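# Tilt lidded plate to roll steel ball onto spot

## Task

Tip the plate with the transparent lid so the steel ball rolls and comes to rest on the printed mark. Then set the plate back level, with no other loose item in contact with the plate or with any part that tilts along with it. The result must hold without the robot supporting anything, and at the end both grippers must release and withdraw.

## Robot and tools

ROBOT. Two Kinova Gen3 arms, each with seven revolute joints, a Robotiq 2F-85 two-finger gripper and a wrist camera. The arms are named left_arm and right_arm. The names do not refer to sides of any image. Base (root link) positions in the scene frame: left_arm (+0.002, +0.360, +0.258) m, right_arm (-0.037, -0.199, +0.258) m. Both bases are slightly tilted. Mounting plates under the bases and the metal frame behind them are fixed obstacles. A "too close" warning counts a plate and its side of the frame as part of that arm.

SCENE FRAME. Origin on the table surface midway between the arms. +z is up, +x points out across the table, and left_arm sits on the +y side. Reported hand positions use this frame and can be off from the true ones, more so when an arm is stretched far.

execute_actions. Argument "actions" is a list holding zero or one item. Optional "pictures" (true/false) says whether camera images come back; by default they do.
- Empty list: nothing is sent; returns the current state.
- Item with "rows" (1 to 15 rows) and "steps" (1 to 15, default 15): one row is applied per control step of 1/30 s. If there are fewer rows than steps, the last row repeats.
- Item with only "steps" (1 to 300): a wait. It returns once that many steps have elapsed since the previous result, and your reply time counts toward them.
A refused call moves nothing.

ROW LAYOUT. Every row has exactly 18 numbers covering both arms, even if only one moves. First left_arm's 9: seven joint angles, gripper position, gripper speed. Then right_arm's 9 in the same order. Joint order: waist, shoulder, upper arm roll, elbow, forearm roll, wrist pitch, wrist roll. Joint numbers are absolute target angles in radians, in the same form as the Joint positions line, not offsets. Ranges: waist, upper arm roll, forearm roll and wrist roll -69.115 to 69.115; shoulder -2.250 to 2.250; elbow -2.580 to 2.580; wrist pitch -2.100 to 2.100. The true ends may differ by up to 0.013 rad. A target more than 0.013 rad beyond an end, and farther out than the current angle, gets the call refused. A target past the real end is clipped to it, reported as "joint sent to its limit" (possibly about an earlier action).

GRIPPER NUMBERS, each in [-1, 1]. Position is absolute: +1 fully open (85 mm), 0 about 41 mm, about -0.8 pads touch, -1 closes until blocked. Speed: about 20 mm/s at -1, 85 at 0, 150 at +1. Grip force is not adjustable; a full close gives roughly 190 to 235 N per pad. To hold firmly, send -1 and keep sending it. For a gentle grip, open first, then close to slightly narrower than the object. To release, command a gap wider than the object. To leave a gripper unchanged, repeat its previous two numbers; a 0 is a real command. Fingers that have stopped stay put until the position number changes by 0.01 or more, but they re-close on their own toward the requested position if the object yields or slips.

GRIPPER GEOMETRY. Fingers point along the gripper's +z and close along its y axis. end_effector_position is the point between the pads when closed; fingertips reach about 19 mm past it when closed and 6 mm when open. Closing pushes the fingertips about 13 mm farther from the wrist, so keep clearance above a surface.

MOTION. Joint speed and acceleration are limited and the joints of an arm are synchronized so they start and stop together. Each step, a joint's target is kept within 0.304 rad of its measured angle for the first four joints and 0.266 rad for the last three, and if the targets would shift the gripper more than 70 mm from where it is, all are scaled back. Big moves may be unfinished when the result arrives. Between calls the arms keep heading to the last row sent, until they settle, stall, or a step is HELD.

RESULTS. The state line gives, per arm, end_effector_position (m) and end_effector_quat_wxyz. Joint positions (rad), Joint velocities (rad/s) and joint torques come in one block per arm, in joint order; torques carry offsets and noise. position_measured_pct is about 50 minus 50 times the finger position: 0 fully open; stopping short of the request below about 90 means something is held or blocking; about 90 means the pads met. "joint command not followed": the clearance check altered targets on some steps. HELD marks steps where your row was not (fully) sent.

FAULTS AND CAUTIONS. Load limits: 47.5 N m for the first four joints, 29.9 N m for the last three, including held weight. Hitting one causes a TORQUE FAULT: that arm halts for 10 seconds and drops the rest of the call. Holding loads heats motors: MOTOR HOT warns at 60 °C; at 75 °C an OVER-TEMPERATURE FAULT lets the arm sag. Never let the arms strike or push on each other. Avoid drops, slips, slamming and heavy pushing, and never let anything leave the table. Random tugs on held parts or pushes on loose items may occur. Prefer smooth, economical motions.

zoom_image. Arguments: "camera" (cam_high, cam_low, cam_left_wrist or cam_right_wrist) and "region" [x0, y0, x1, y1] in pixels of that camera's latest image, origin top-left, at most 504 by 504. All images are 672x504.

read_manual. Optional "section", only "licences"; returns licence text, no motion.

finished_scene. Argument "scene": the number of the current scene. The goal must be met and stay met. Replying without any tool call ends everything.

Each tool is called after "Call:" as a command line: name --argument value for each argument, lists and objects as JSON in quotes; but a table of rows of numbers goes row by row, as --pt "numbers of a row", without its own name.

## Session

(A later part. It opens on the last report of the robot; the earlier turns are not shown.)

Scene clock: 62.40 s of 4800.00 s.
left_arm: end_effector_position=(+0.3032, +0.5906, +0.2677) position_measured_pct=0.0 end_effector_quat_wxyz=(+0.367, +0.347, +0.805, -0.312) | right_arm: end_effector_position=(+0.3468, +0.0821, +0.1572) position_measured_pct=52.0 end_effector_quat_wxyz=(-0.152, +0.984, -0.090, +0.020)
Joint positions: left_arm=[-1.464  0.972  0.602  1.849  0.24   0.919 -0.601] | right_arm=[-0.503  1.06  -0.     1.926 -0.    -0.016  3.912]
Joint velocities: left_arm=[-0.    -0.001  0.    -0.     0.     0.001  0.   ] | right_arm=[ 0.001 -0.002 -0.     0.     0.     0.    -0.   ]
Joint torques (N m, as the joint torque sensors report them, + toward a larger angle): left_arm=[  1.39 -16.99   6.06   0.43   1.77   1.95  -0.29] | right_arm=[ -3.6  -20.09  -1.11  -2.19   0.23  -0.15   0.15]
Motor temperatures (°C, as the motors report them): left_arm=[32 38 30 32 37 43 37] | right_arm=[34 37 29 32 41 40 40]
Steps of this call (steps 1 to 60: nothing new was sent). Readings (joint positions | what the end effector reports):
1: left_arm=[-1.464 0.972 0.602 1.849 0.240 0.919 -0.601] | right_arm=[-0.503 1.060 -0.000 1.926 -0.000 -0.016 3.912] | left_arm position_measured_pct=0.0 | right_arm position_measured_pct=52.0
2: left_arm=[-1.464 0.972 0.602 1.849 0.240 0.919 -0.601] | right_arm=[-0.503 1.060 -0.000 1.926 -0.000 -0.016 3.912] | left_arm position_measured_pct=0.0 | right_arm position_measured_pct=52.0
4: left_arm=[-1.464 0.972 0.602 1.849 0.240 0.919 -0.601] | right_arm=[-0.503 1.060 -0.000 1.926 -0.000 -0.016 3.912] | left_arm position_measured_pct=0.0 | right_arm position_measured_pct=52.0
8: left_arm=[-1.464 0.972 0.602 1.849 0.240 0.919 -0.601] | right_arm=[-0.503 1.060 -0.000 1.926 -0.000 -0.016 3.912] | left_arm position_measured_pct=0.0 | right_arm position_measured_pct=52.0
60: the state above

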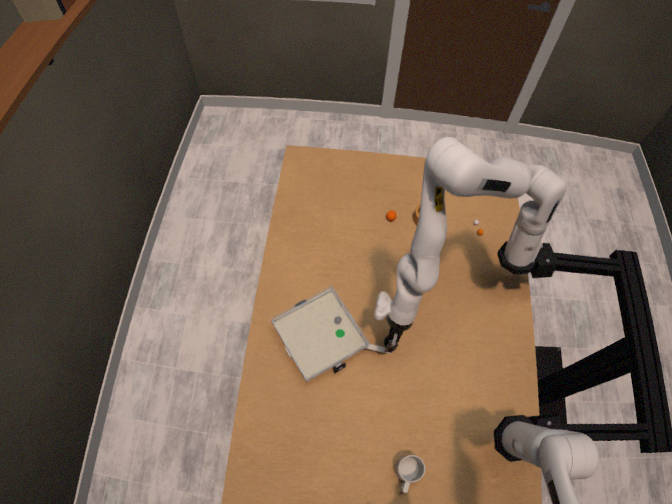

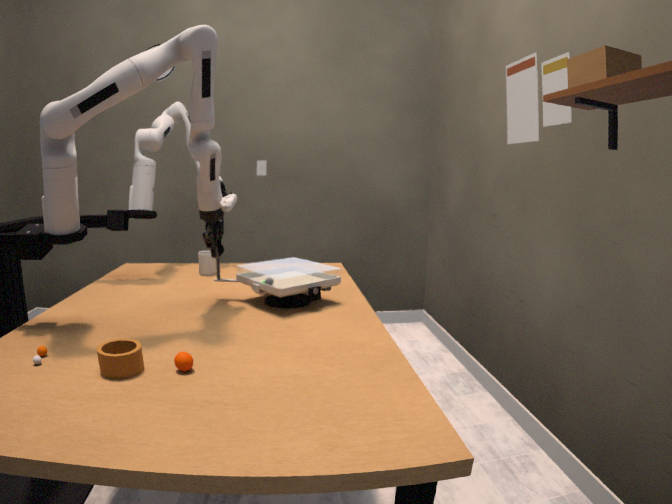

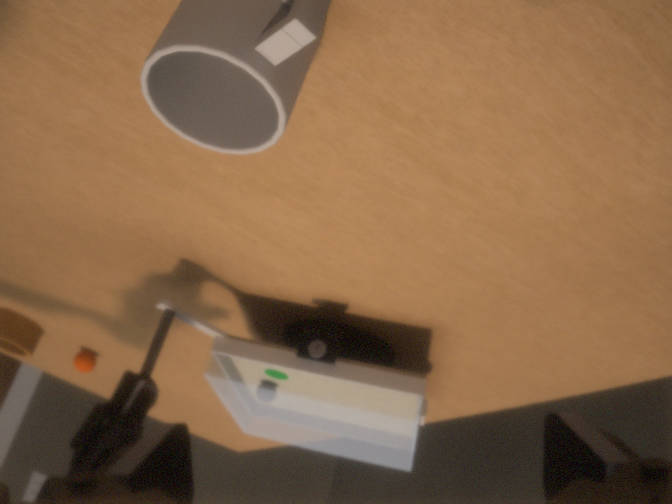

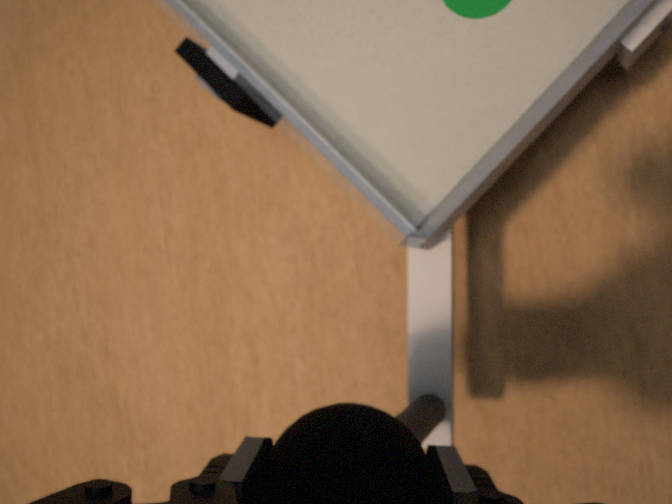

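About 25 px in 19 steps; I need about 12 more, so 13 steps.

Call:
execute_actions --actions '[{"rows":[[-1.464,0.972,0.602,1.849,0.24,0.919,-0.601,1,0,-0.5052,1.066,0,1.892,0,0.042,3.912,-0.07,-0.5]],"steps":13}]' --pictures false

Call:
execute_actions --actions '[{"rows":[[-1.464,0.972,0.602,1.849,0.24,0.919,-0.601,1,0,-0.5023,1.0596,0,1.9264,0,-0.0152,3.9125,-0.07,-0.5]]}]' --pictures false

Call:
execute_actions --actions '[{"steps":70}]'

Call:
zoom_image --camera "cam_high" --region '[270, 280, 390, 390]'

Scene clock: 68.73 s of 4800.00 s.
left_arm: end_effector_position=(+0.3032, +0.5906, +0.2677) position_measured_pct=0.0 end_effector_quat_wxyz=(+0.367, +0.347, +0.805, -0.312) | right_arm: end_effector_position=(+0.3463, +0.0838, +0.1553) position_measured_pct=52.0 end_effector_quat_wxyz=(-0.143, +0.986, -0.087, +0.008)
Joint positions: left_arm=[-1.464  0.972  0.602  1.849  0.24   0.919 -0.601] | right_arm=[-0.505  1.066 -0.     1.892 -0.     0.042  3.912]
Joint velocities: left_arm=[-0.     0.001  0.     0.     0.    -0.    -0.   ] | right_arm=[ 0.    -0.001  0.    -0.001 -0.     0.002 -0.   ]
Joint torques (N m, as the joint torque sensors report them, + toward a larger angle): left_arm=[  1.5  -17.08   6.2    0.53   1.8    2.02  -0.24] | right_arm=[ -3.67 -20.25  -1.26  -2.81   0.18  -0.4   -0.1 ]
Motor temperatures (°C, as the motors report them): left_arm=[32 38 30 32 37 43 37] | right_arm=[34 37 29 32 41 40 40]
Steps of this call (steps 1 to 90: nothing new was sent; then 2.90 s passed at rest; steps 91 to 103: all 13 steps of this action). Readings (joint positions | what the end effector reports):
91: left_arm=[-1.464 0.972 0.602 1.849 0.240 0.919 -0.601] | right_arm=[-0.503 1.060 -0.000 1.925 -0.000 -0.014 3.912] | left_arm position_measured_pct=0.0 | right_arm position_measured_pct=52.0
92: left_arm=[-1.464 0.972 0.602 1.849 0.240 0.919 -0.601] | right_arm=[-0.503 1.061 -0.000 1.920 -0.000 -0.005 3.912] | left_arm position_measured_pct=0.0 | right_arm position_measured_pct=52.0
94: left_arm=[-1.464 0.972 0.602 1.849 0.240 0.919 -0.601] | right_arm=[-0.505 1.065 -0.000 1.902 0.000 0.025 3.912] | left_arm position_measured_pct=0.0 | right_arm position_measured_pct=52.0
98: left_arm=[-1.464 0.972 0.602 1.849 0.240 0.919 -0.601] | right_arm=[-0.505 1.066 -0.000 1.893 -0.000 0.041 3.912] | left_arm position_measured_pct=0.0 | right_arm position_measured_pct=52.0
103: the state above

Scene clock: 69.23 s of 4800.00 s.
left_arm: end_effector_position=(+0.3032, +0.5906, +0.2677) position_measured_pct=0.0 end_effector_quat_wxyz=(+0.367, +0.347, +0.805, -0.312) | right_arm: end_effector_position=(+0.3468, +0.0822, +0.1572) position_measured_pct=52.0 end_effector_quat_wxyz=(-0.152, +0.984, -0.090, +0.020)
Joint positions: left_arm=[-1.464  0.972  0.602  1.849  0.24   0.919 -0.601] | right_arm=[-0.503  1.06  -0.     1.926 -0.    -0.016  3.912]
Joint velocities: left_arm=[ 0.    -0.001  0.     0.     0.     0.001  0.001] | right_arm=[-0.001  0.    -0.     0.     0.001 -0.001 -0.001]
Joint torques (N m, as the joint torque sensors report them, + toward a larger angle): left_arm=[  1.27 -17.1    6.16   0.52   1.74   1.88  -0.24] | right_arm=[ -3.5  -20.04  -1.27  -2.11   0.26  -0.3    0.24]
Motor temperatures (°C, as the motors report them): left_arm=[32 38 30 32 37 43 37] | right_arm=[34 37 29 32 41 40 40]
Steps of this call (steps 1 to 15: all 15 steps of this action). Readings (joint positions | what the end effector reports):
1: left_arm=[-1.464 0.972 0.602 1.849 0.240 0.919 -0.601] | right_arm=[-0.505 1.066 -0.000 1.893 -0.000 0.041 3.912] | left_arm position_measured_pct=0.0 | right_arm position_measured_pct=52.0
2: left_arm=[-1.464 0.972 0.602 1.849 0.240 0.919 -0.601] | right_arm=[-0.505 1.065 -0.001 1.898 0.000 0.033 3.912] | left_arm position_measured_pct=0.0 | right_arm position_measured_pct=52.0
4: left_arm=[-1.464 0.972 0.602 1.849 0.240 0.919 -0.601] | right_arm=[-0.503 1.061 -0.001 1.915 -0.000 0.003 3.912] | left_arm position_measured_pct=0.0 | right_arm position_measured_pct=52.0
8: left_arm=[-1.464 0.972 0.602 1.849 0.240 0.919 -0.601] | right_arm=[-0.503 1.060 -0.000 1.925 -0.000 -0.015 3.912] | left_arm position_measured_pct=0.0 | right_arm position_measured_pct=52.0
15: the state above

Scene clock: 71.57 s of 4800.00 s.
left_arm: end_effector_position=(+0.3032, +0.5906, +0.2677) position_measured_pct=0.0 end_effector_quat_wxyz=(+0.367, +0.347, +0.805, -0.312) | right_arm: end_effector_position=(+0.3468, +0.0822, +0.1572) position_measured_pct=52.0 end_effector_quat_wxyz=(-0.152, +0.984, -0.090, +0.020)
Joint positions: left_arm=[-1.464  0.972  0.602  1.849  0.24   0.919 -0.601] | right_arm=[-0.503  1.06  -0.     1.926 -0.    -0.016  3.912]
Joint velocities: left_arm=[-0.    -0.001 -0.    -0.    -0.    -0.     0.001] | right_arm=[-0.001  0.001  0.     0.     0.001  0.001  0.   ]
Joint torques (N m, as the joint torque sensors report them, + toward a larger angle): left_arm=[  1.34 -17.     6.23   0.43   1.81   1.96  -0.29] | right_arm=[ -3.38 -19.97  -1.32  -2.26   0.2   -0.25   0.18]
Motor temperatures (°C, as the motors report them): left_arm=[32 38 30 32 37 43 37] | right_arm=[34 37 29 32 41 40 40]
Steps of this call (steps 1 to 15: the robot went on to your last target; steps 16 to 70: nothing new was sent). Readings (joint positions | what the end effector reports):
1: left_arm=[-1.464 0.972 0.602 1.849 0.240 0.919 -0.601] | right_arm=[-0.503 1.060 -0.000 1.926 -0.000 -0.016 3.912] | left_arm position_measured_pct=0.0 | right_arm position_measured_pct=52.0
2: left_arm=[-1.464 0.972 0.602 1.849 0.240 0.919 -0.601] | right_arm=[-0.503 1.060 -0.000 1.926 -0.000 -0.016 3.912] | left_arm position_measured_pct=0.0 | right_arm position_measured_pct=52.0
4: left_arm=[-1.464 0.972 0.602 1.849 0.240 0.919 -0.601] | right_arm=[-0.503 1.060 -0.000 1.926 -0.000 -0.016 3.912] | left_arm position_measured_pct=0.0 | right_arm position_measured_pct=52.0
8: left_arm=[-1.464 0.972 0.602 1.849 0.240 0.919 -0.601] | right_arm=[-0.503 1.060 -0.000 1.926 -0.000 -0.016 3.912] | left_arm position_measured_pct=0.0 | right_arm position_measured_pct=52.0
70: the state above
All arms were judged still, so your last target was given up. Only a new action makes them travel on or press farther. Fingers that are still opening or closing keep moving.

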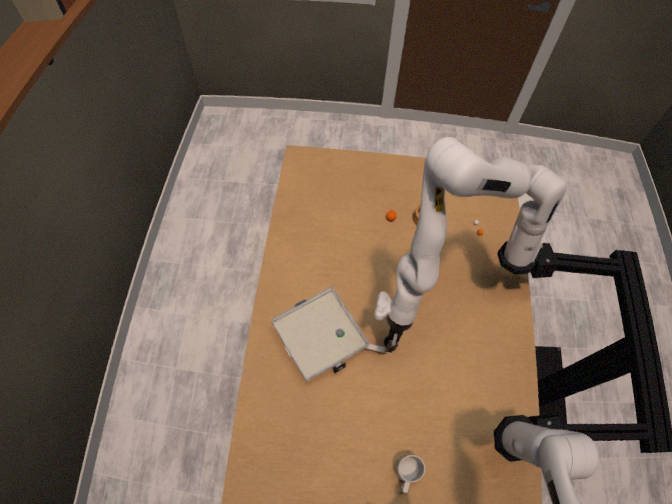

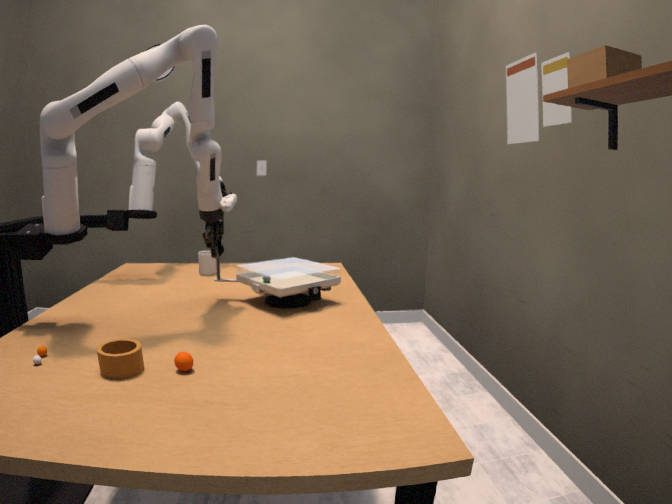

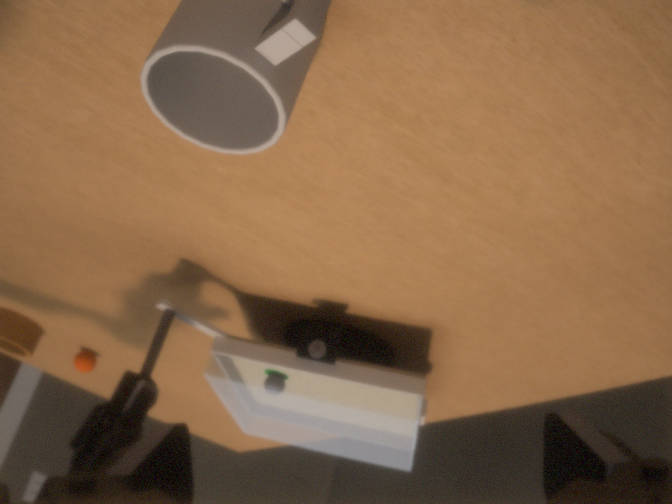

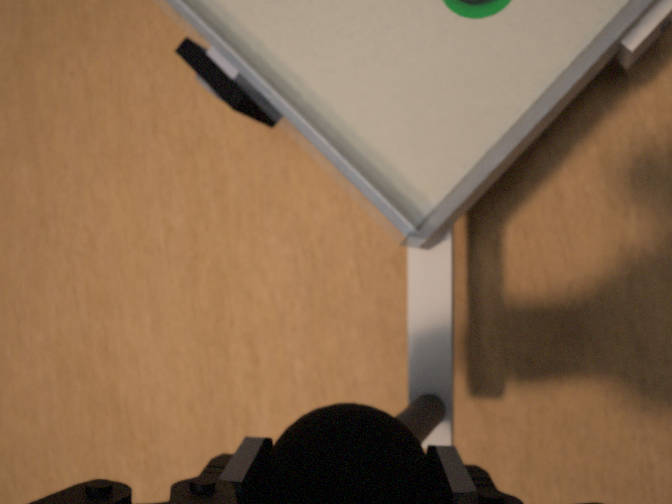

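Region (270, 280, 390, 390) of cam_high's 672x504 image, scaled by 4.200, with more detail than that image has; it fills the top 462 rows of this view, and the rest is white.

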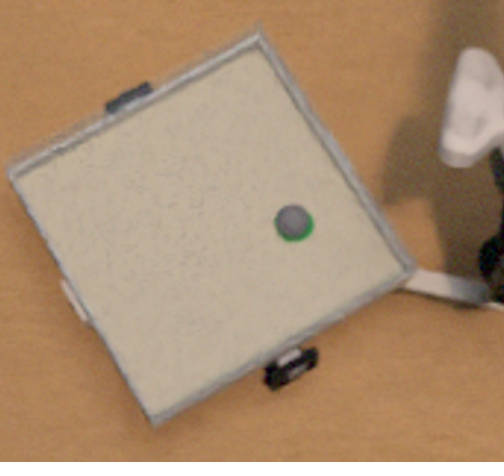

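Call:
execute_actions --actions '[{"rows":[[-1.464,0.972,0.602,1.849,0.24,0.919,-0.601,1,0,-0.5026,1.0598,-0.0002,1.9261,0,-0.0155,3.9123,-0.07,-0.5],[-1.464,0.972,0.602,1.849,0.24,0.919,-0.601,1,0,-0.5026,1.0598,-0.0002,1.9261,0,-0.0155,3.9123,-0.07,-0.5],[-1.464,0.972,0.602,1.849,0.24,0.919,-0.601,1,0,-0.5026,1.0598,-0.0002,1.9261,0,-0.0155,3.9123,1,1]]}]' --pictures false

Call:
execute_actions --actions '[{"rows":[[-1.464,0.972,0.602,1.849,0.24,0.919,-0.601,1,0,-0.5026,0.82,0,1.97,0,0.18,3.9123,1,1]]}]' --pictures false

Call:
execute_actions --actions '[{"steps":60}]'

Scene clock: 77.83 s of 4800.00 s.
left_arm: end_effector_position=(+0.3032, +0.5906, +0.2677) position_measured_pct=0.0 end_effector_quat_wxyz=(+0.367, +0.347, +0.805, -0.312) | right_arm: end_effector_position=(+0.3466, +0.0819, +0.1571) position_measured_pct=2.0 end_effector_quat_wxyz=(-0.152, +0.984, -0.090, +0.019)
Joint positions: left_arm=[-1.464  0.972  0.602  1.849  0.24   0.919 -0.601] | right_arm=[-0.503  1.06  -0.     1.926 -0.    -0.016  3.912]
Joint velocities: left_arm=[ 0.  0.  0.  0. -0.  0.  0.] | right_arm=[ 0.     0.    -0.    -0.001 -0.001 -0.    -0.   ]
Joint torques (N m, as the joint torque sensors report them, + toward a larger angle): left_arm=[  1.4  -17.02   6.1    0.36   1.76   2.04  -0.31] | right_arm=[ -3.93 -20.28  -1.45  -2.49   0.26  -0.43  -0.06]
Motor temperatures (°C, as the motors report them): left_arm=[32 38 30 32 37 43 37] | right_arm=[34 37 29 32 41 40 40]
Steps of this call (steps 1 to 90: nothing new was sent; then 2.77 s passed at rest; steps 91 to 105: all 15 steps of this action). Readings (joint positions | what the end effector reports):
91: left_arm=[-1.464 0.972 0.602 1.849 0.240 0.919 -0.601] | right_arm=[-0.503 1.060 -0.000 1.926 -0.000 -0.016 3.912] | left_arm position_measured_pct=0.0 | right_arm position_measured_pct=52.0
92: left_arm=[-1.464 0.972 0.602 1.849 0.240 0.919 -0.601] | right_arm=[-0.503 1.060 -0.000 1.926 -0.000 -0.016 3.912] | left_arm position_measured_pct=0.0 | right_arm position_measured_pct=52.0
94: left_arm=[-1.464 0.972 0.602 1.849 0.240 0.919 -0.601] | right_arm=[-0.503 1.060 -0.000 1.926 -0.000 -0.016 3.912] | left_arm position_measured_pct=0.0 | right_arm position_measured_pct=51.2
98: left_arm=[-1.464 0.972 0.602 1.849 0.240 0.919 -0.601] | right_arm=[-0.503 1.060 -0.000 1.926 -0.000 -0.015 3.912] | left_arm position_measured_pct=0.0 | right_arm position_measured_pct=33.7
105: the state above

Scene clock: 78.33 s of 4800.00 s.
left_arm: end_effector_position=(+0.3032, +0.5906, +0.2677) position_measured_pct=0.0 end_effector_quat_wxyz=(+0.367, +0.347, +0.805, -0.312) | right_arm: end_effector_position=(+0.3526, +0.0625, +0.2489) position_measured_pct=0.0 end_effector_quat_wxyz=(-0.150, +0.984, -0.090, +0.018)
Joint positions: left_arm=[-1.464  0.972  0.602  1.849  0.24   0.919 -0.601] | right_arm=[-0.503  0.826  0.     1.969  0.     0.18   3.912]
Joint velocities: left_arm=[-0.  0. -0.  0.  0. -0. -0.] | right_arm=[ 0.001 -0.043 -0.001  0.013 -0.001  0.014  0.   ]
Joint torques (N m, as the joint torque sensors report them, + toward a larger angle): left_arm=[  1.32 -17.03   6.16   0.48   1.73   2.    -0.33] | right_arm=[ -3.47 -19.55  -1.55  -3.86   0.17  -0.67  -0.06]
Motor temperatures (°C, as the motors report them): left_arm=[32 38 30 32 37 43 37] | right_arm=[34 37 29 32 41 40 40]
Steps of this call (steps 1 to 15: all 15 steps of this action). Readings (joint positions | what the end effector reports):
1: left_arm=[-1.464 0.972 0.602 1.849 0.240 0.919 -0.601] | right_arm=[-0.503 1.058 -0.000 1.926 -0.000 -0.015 3.912] | left_arm position_measured_pct=0.0 | right_arm position_measured_pct=1.2
2: left_arm=[-1.464 0.972 0.602 1.849 0.240 0.919 -0.601] | right_arm=[-0.503 1.052 -0.000 1.928 -0.000 -0.010 3.912] | left_arm position_measured_pct=0.0 | right_arm position_measured_pct=0.4
4: left_arm=[-1.464 0.972 0.602 1.849 0.240 0.919 -0.601] | right_arm=[-0.503 1.022 -0.000 1.933 -0.000 0.012 3.912] | left_arm position_measured_pct=0.0 | right_arm position_measured_pct=0.0
8: left_arm=[-1.464 0.972 0.602 1.849 0.240 0.919 -0.601] | right_arm=[-0.503 0.909 -0.000 1.953 0.000 0.103 3.912] | left_arm position_measured_pct=0.0 | right_arm position_measured_pct=0.0
15: the state above

Scene clock: 80.33 s of 4800.00 s.
left_arm: end_effector_position=(+0.3032, +0.5906, +0.2677) position_measured_pct=0.0 end_effector_quat_wxyz=(+0.367, +0.347, +0.805, -0.312) | right_arm: end_effector_position=(+0.3540, +0.0628, +0.2516) position_measured_pct=0.0 end_effector_quat_wxyz=(-0.152, +0.984, -0.090, +0.020)
Joint positions: left_arm=[-1.464  0.972  0.602  1.849  0.24   0.919 -0.601] | right_arm=[-0.503  0.82   0.     1.97   0.     0.18   3.912]
Joint velocities: left_arm=[ 0.    -0.001  0.     0.    -0.    -0.    -0.001] | right_arm=[-0.     0.001 -0.     0.     0.    -0.001  0.   ]
Joint torques (N m, as the joint torque sensors report them, + toward a larger angle): left_arm=[  1.39 -16.91   6.09   0.43   1.86   2.1   -0.29] | right_arm=[ -3.52 -18.65  -1.26  -3.94   0.28  -0.59  -0.04]
Motor temperatures (°C, as the motors report them): left_arm=[32 38 30 32 37 43 37] | right_arm=[34 37 29 32 41 40 40]
Steps of this call (steps 1 to 15: the robot went on to your last target; steps 16 to 60: nothing new was sent). Readings (joint positions | what the end effector reports):
1: left_arm=[-1.464 0.972 0.602 1.849 0.240 0.919 -0.601] | right_arm=[-0.503 0.825 0.000 1.970 -0.000 0.180 3.912] | left_arm position_measured_pct=0.0 | right_arm position_measured_pct=0.0
2: left_arm=[-1.464 0.972 0.602 1.849 0.240 0.919 -0.601] | right_arm=[-0.503 0.823 0.000 1.970 -0.000 0.180 3.912] | left_arm position_measured_pct=0.0 | right_arm position_measured_pct=0.0
4: left_arm=[-1.464 0.972 0.602 1.849 0.240 0.919 -0.601] | right_arm=[-0.503 0.822 0.000 1.970 0.000 0.180 3.912] | left_arm position_measured_pct=0.0 | right_arm position_measured_pct=0.0
8: left_arm=[-1.464 0.972 0.602 1.849 0.240 0.919 -0.601] | right_arm=[-0.503 0.821 0.000 1.970 0.000 0.180 3.912] | left_arm position_measured_pct=0.0 | right_arm position_measured_pct=0.0
60: the state above
All arms were judged still, so your last target was given up. Only a new action makes them travel on or press farther. Fingers that are still opening or closing keep moving.

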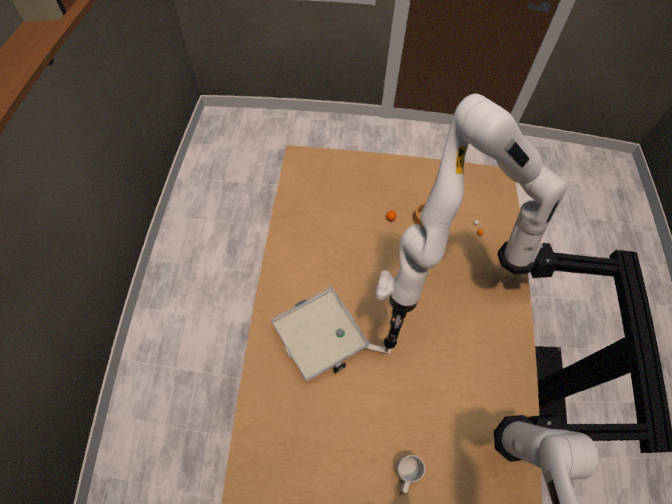

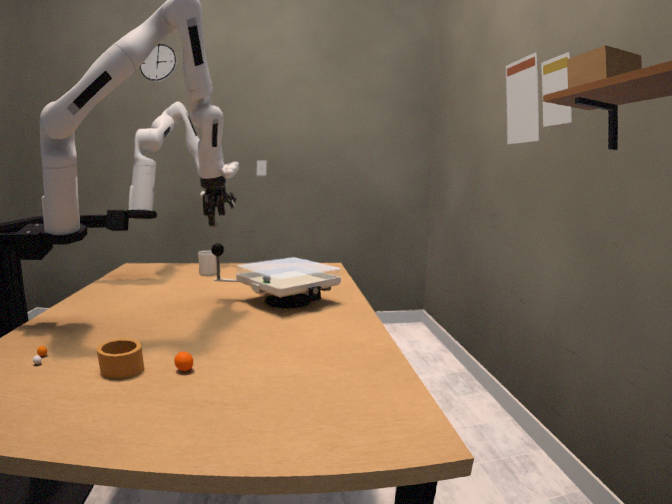

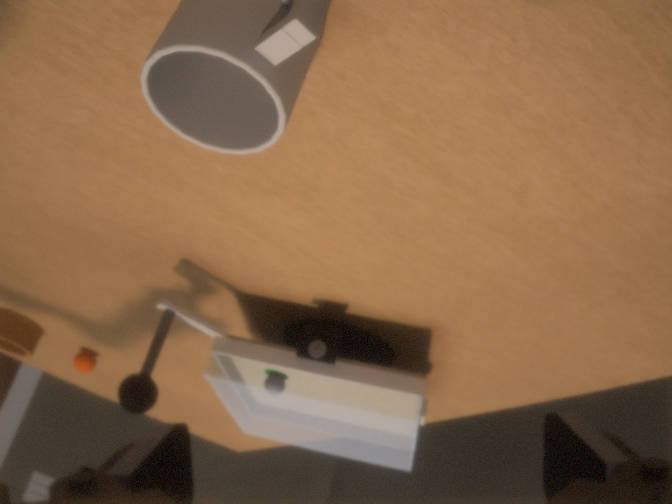

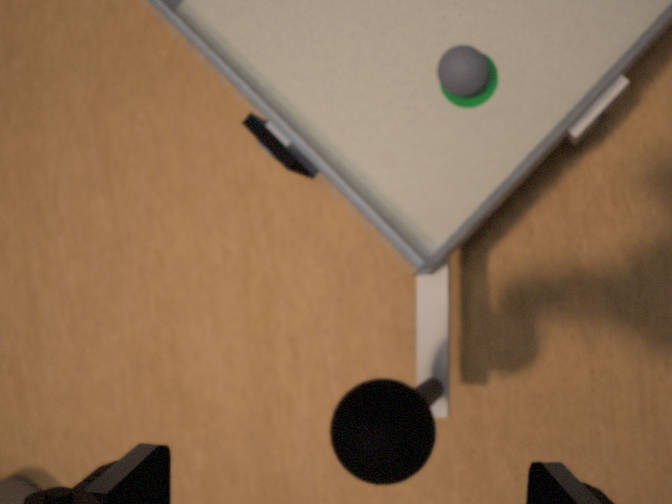

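Call:
finished_scene --scene 2

The scene is finished: the task was done.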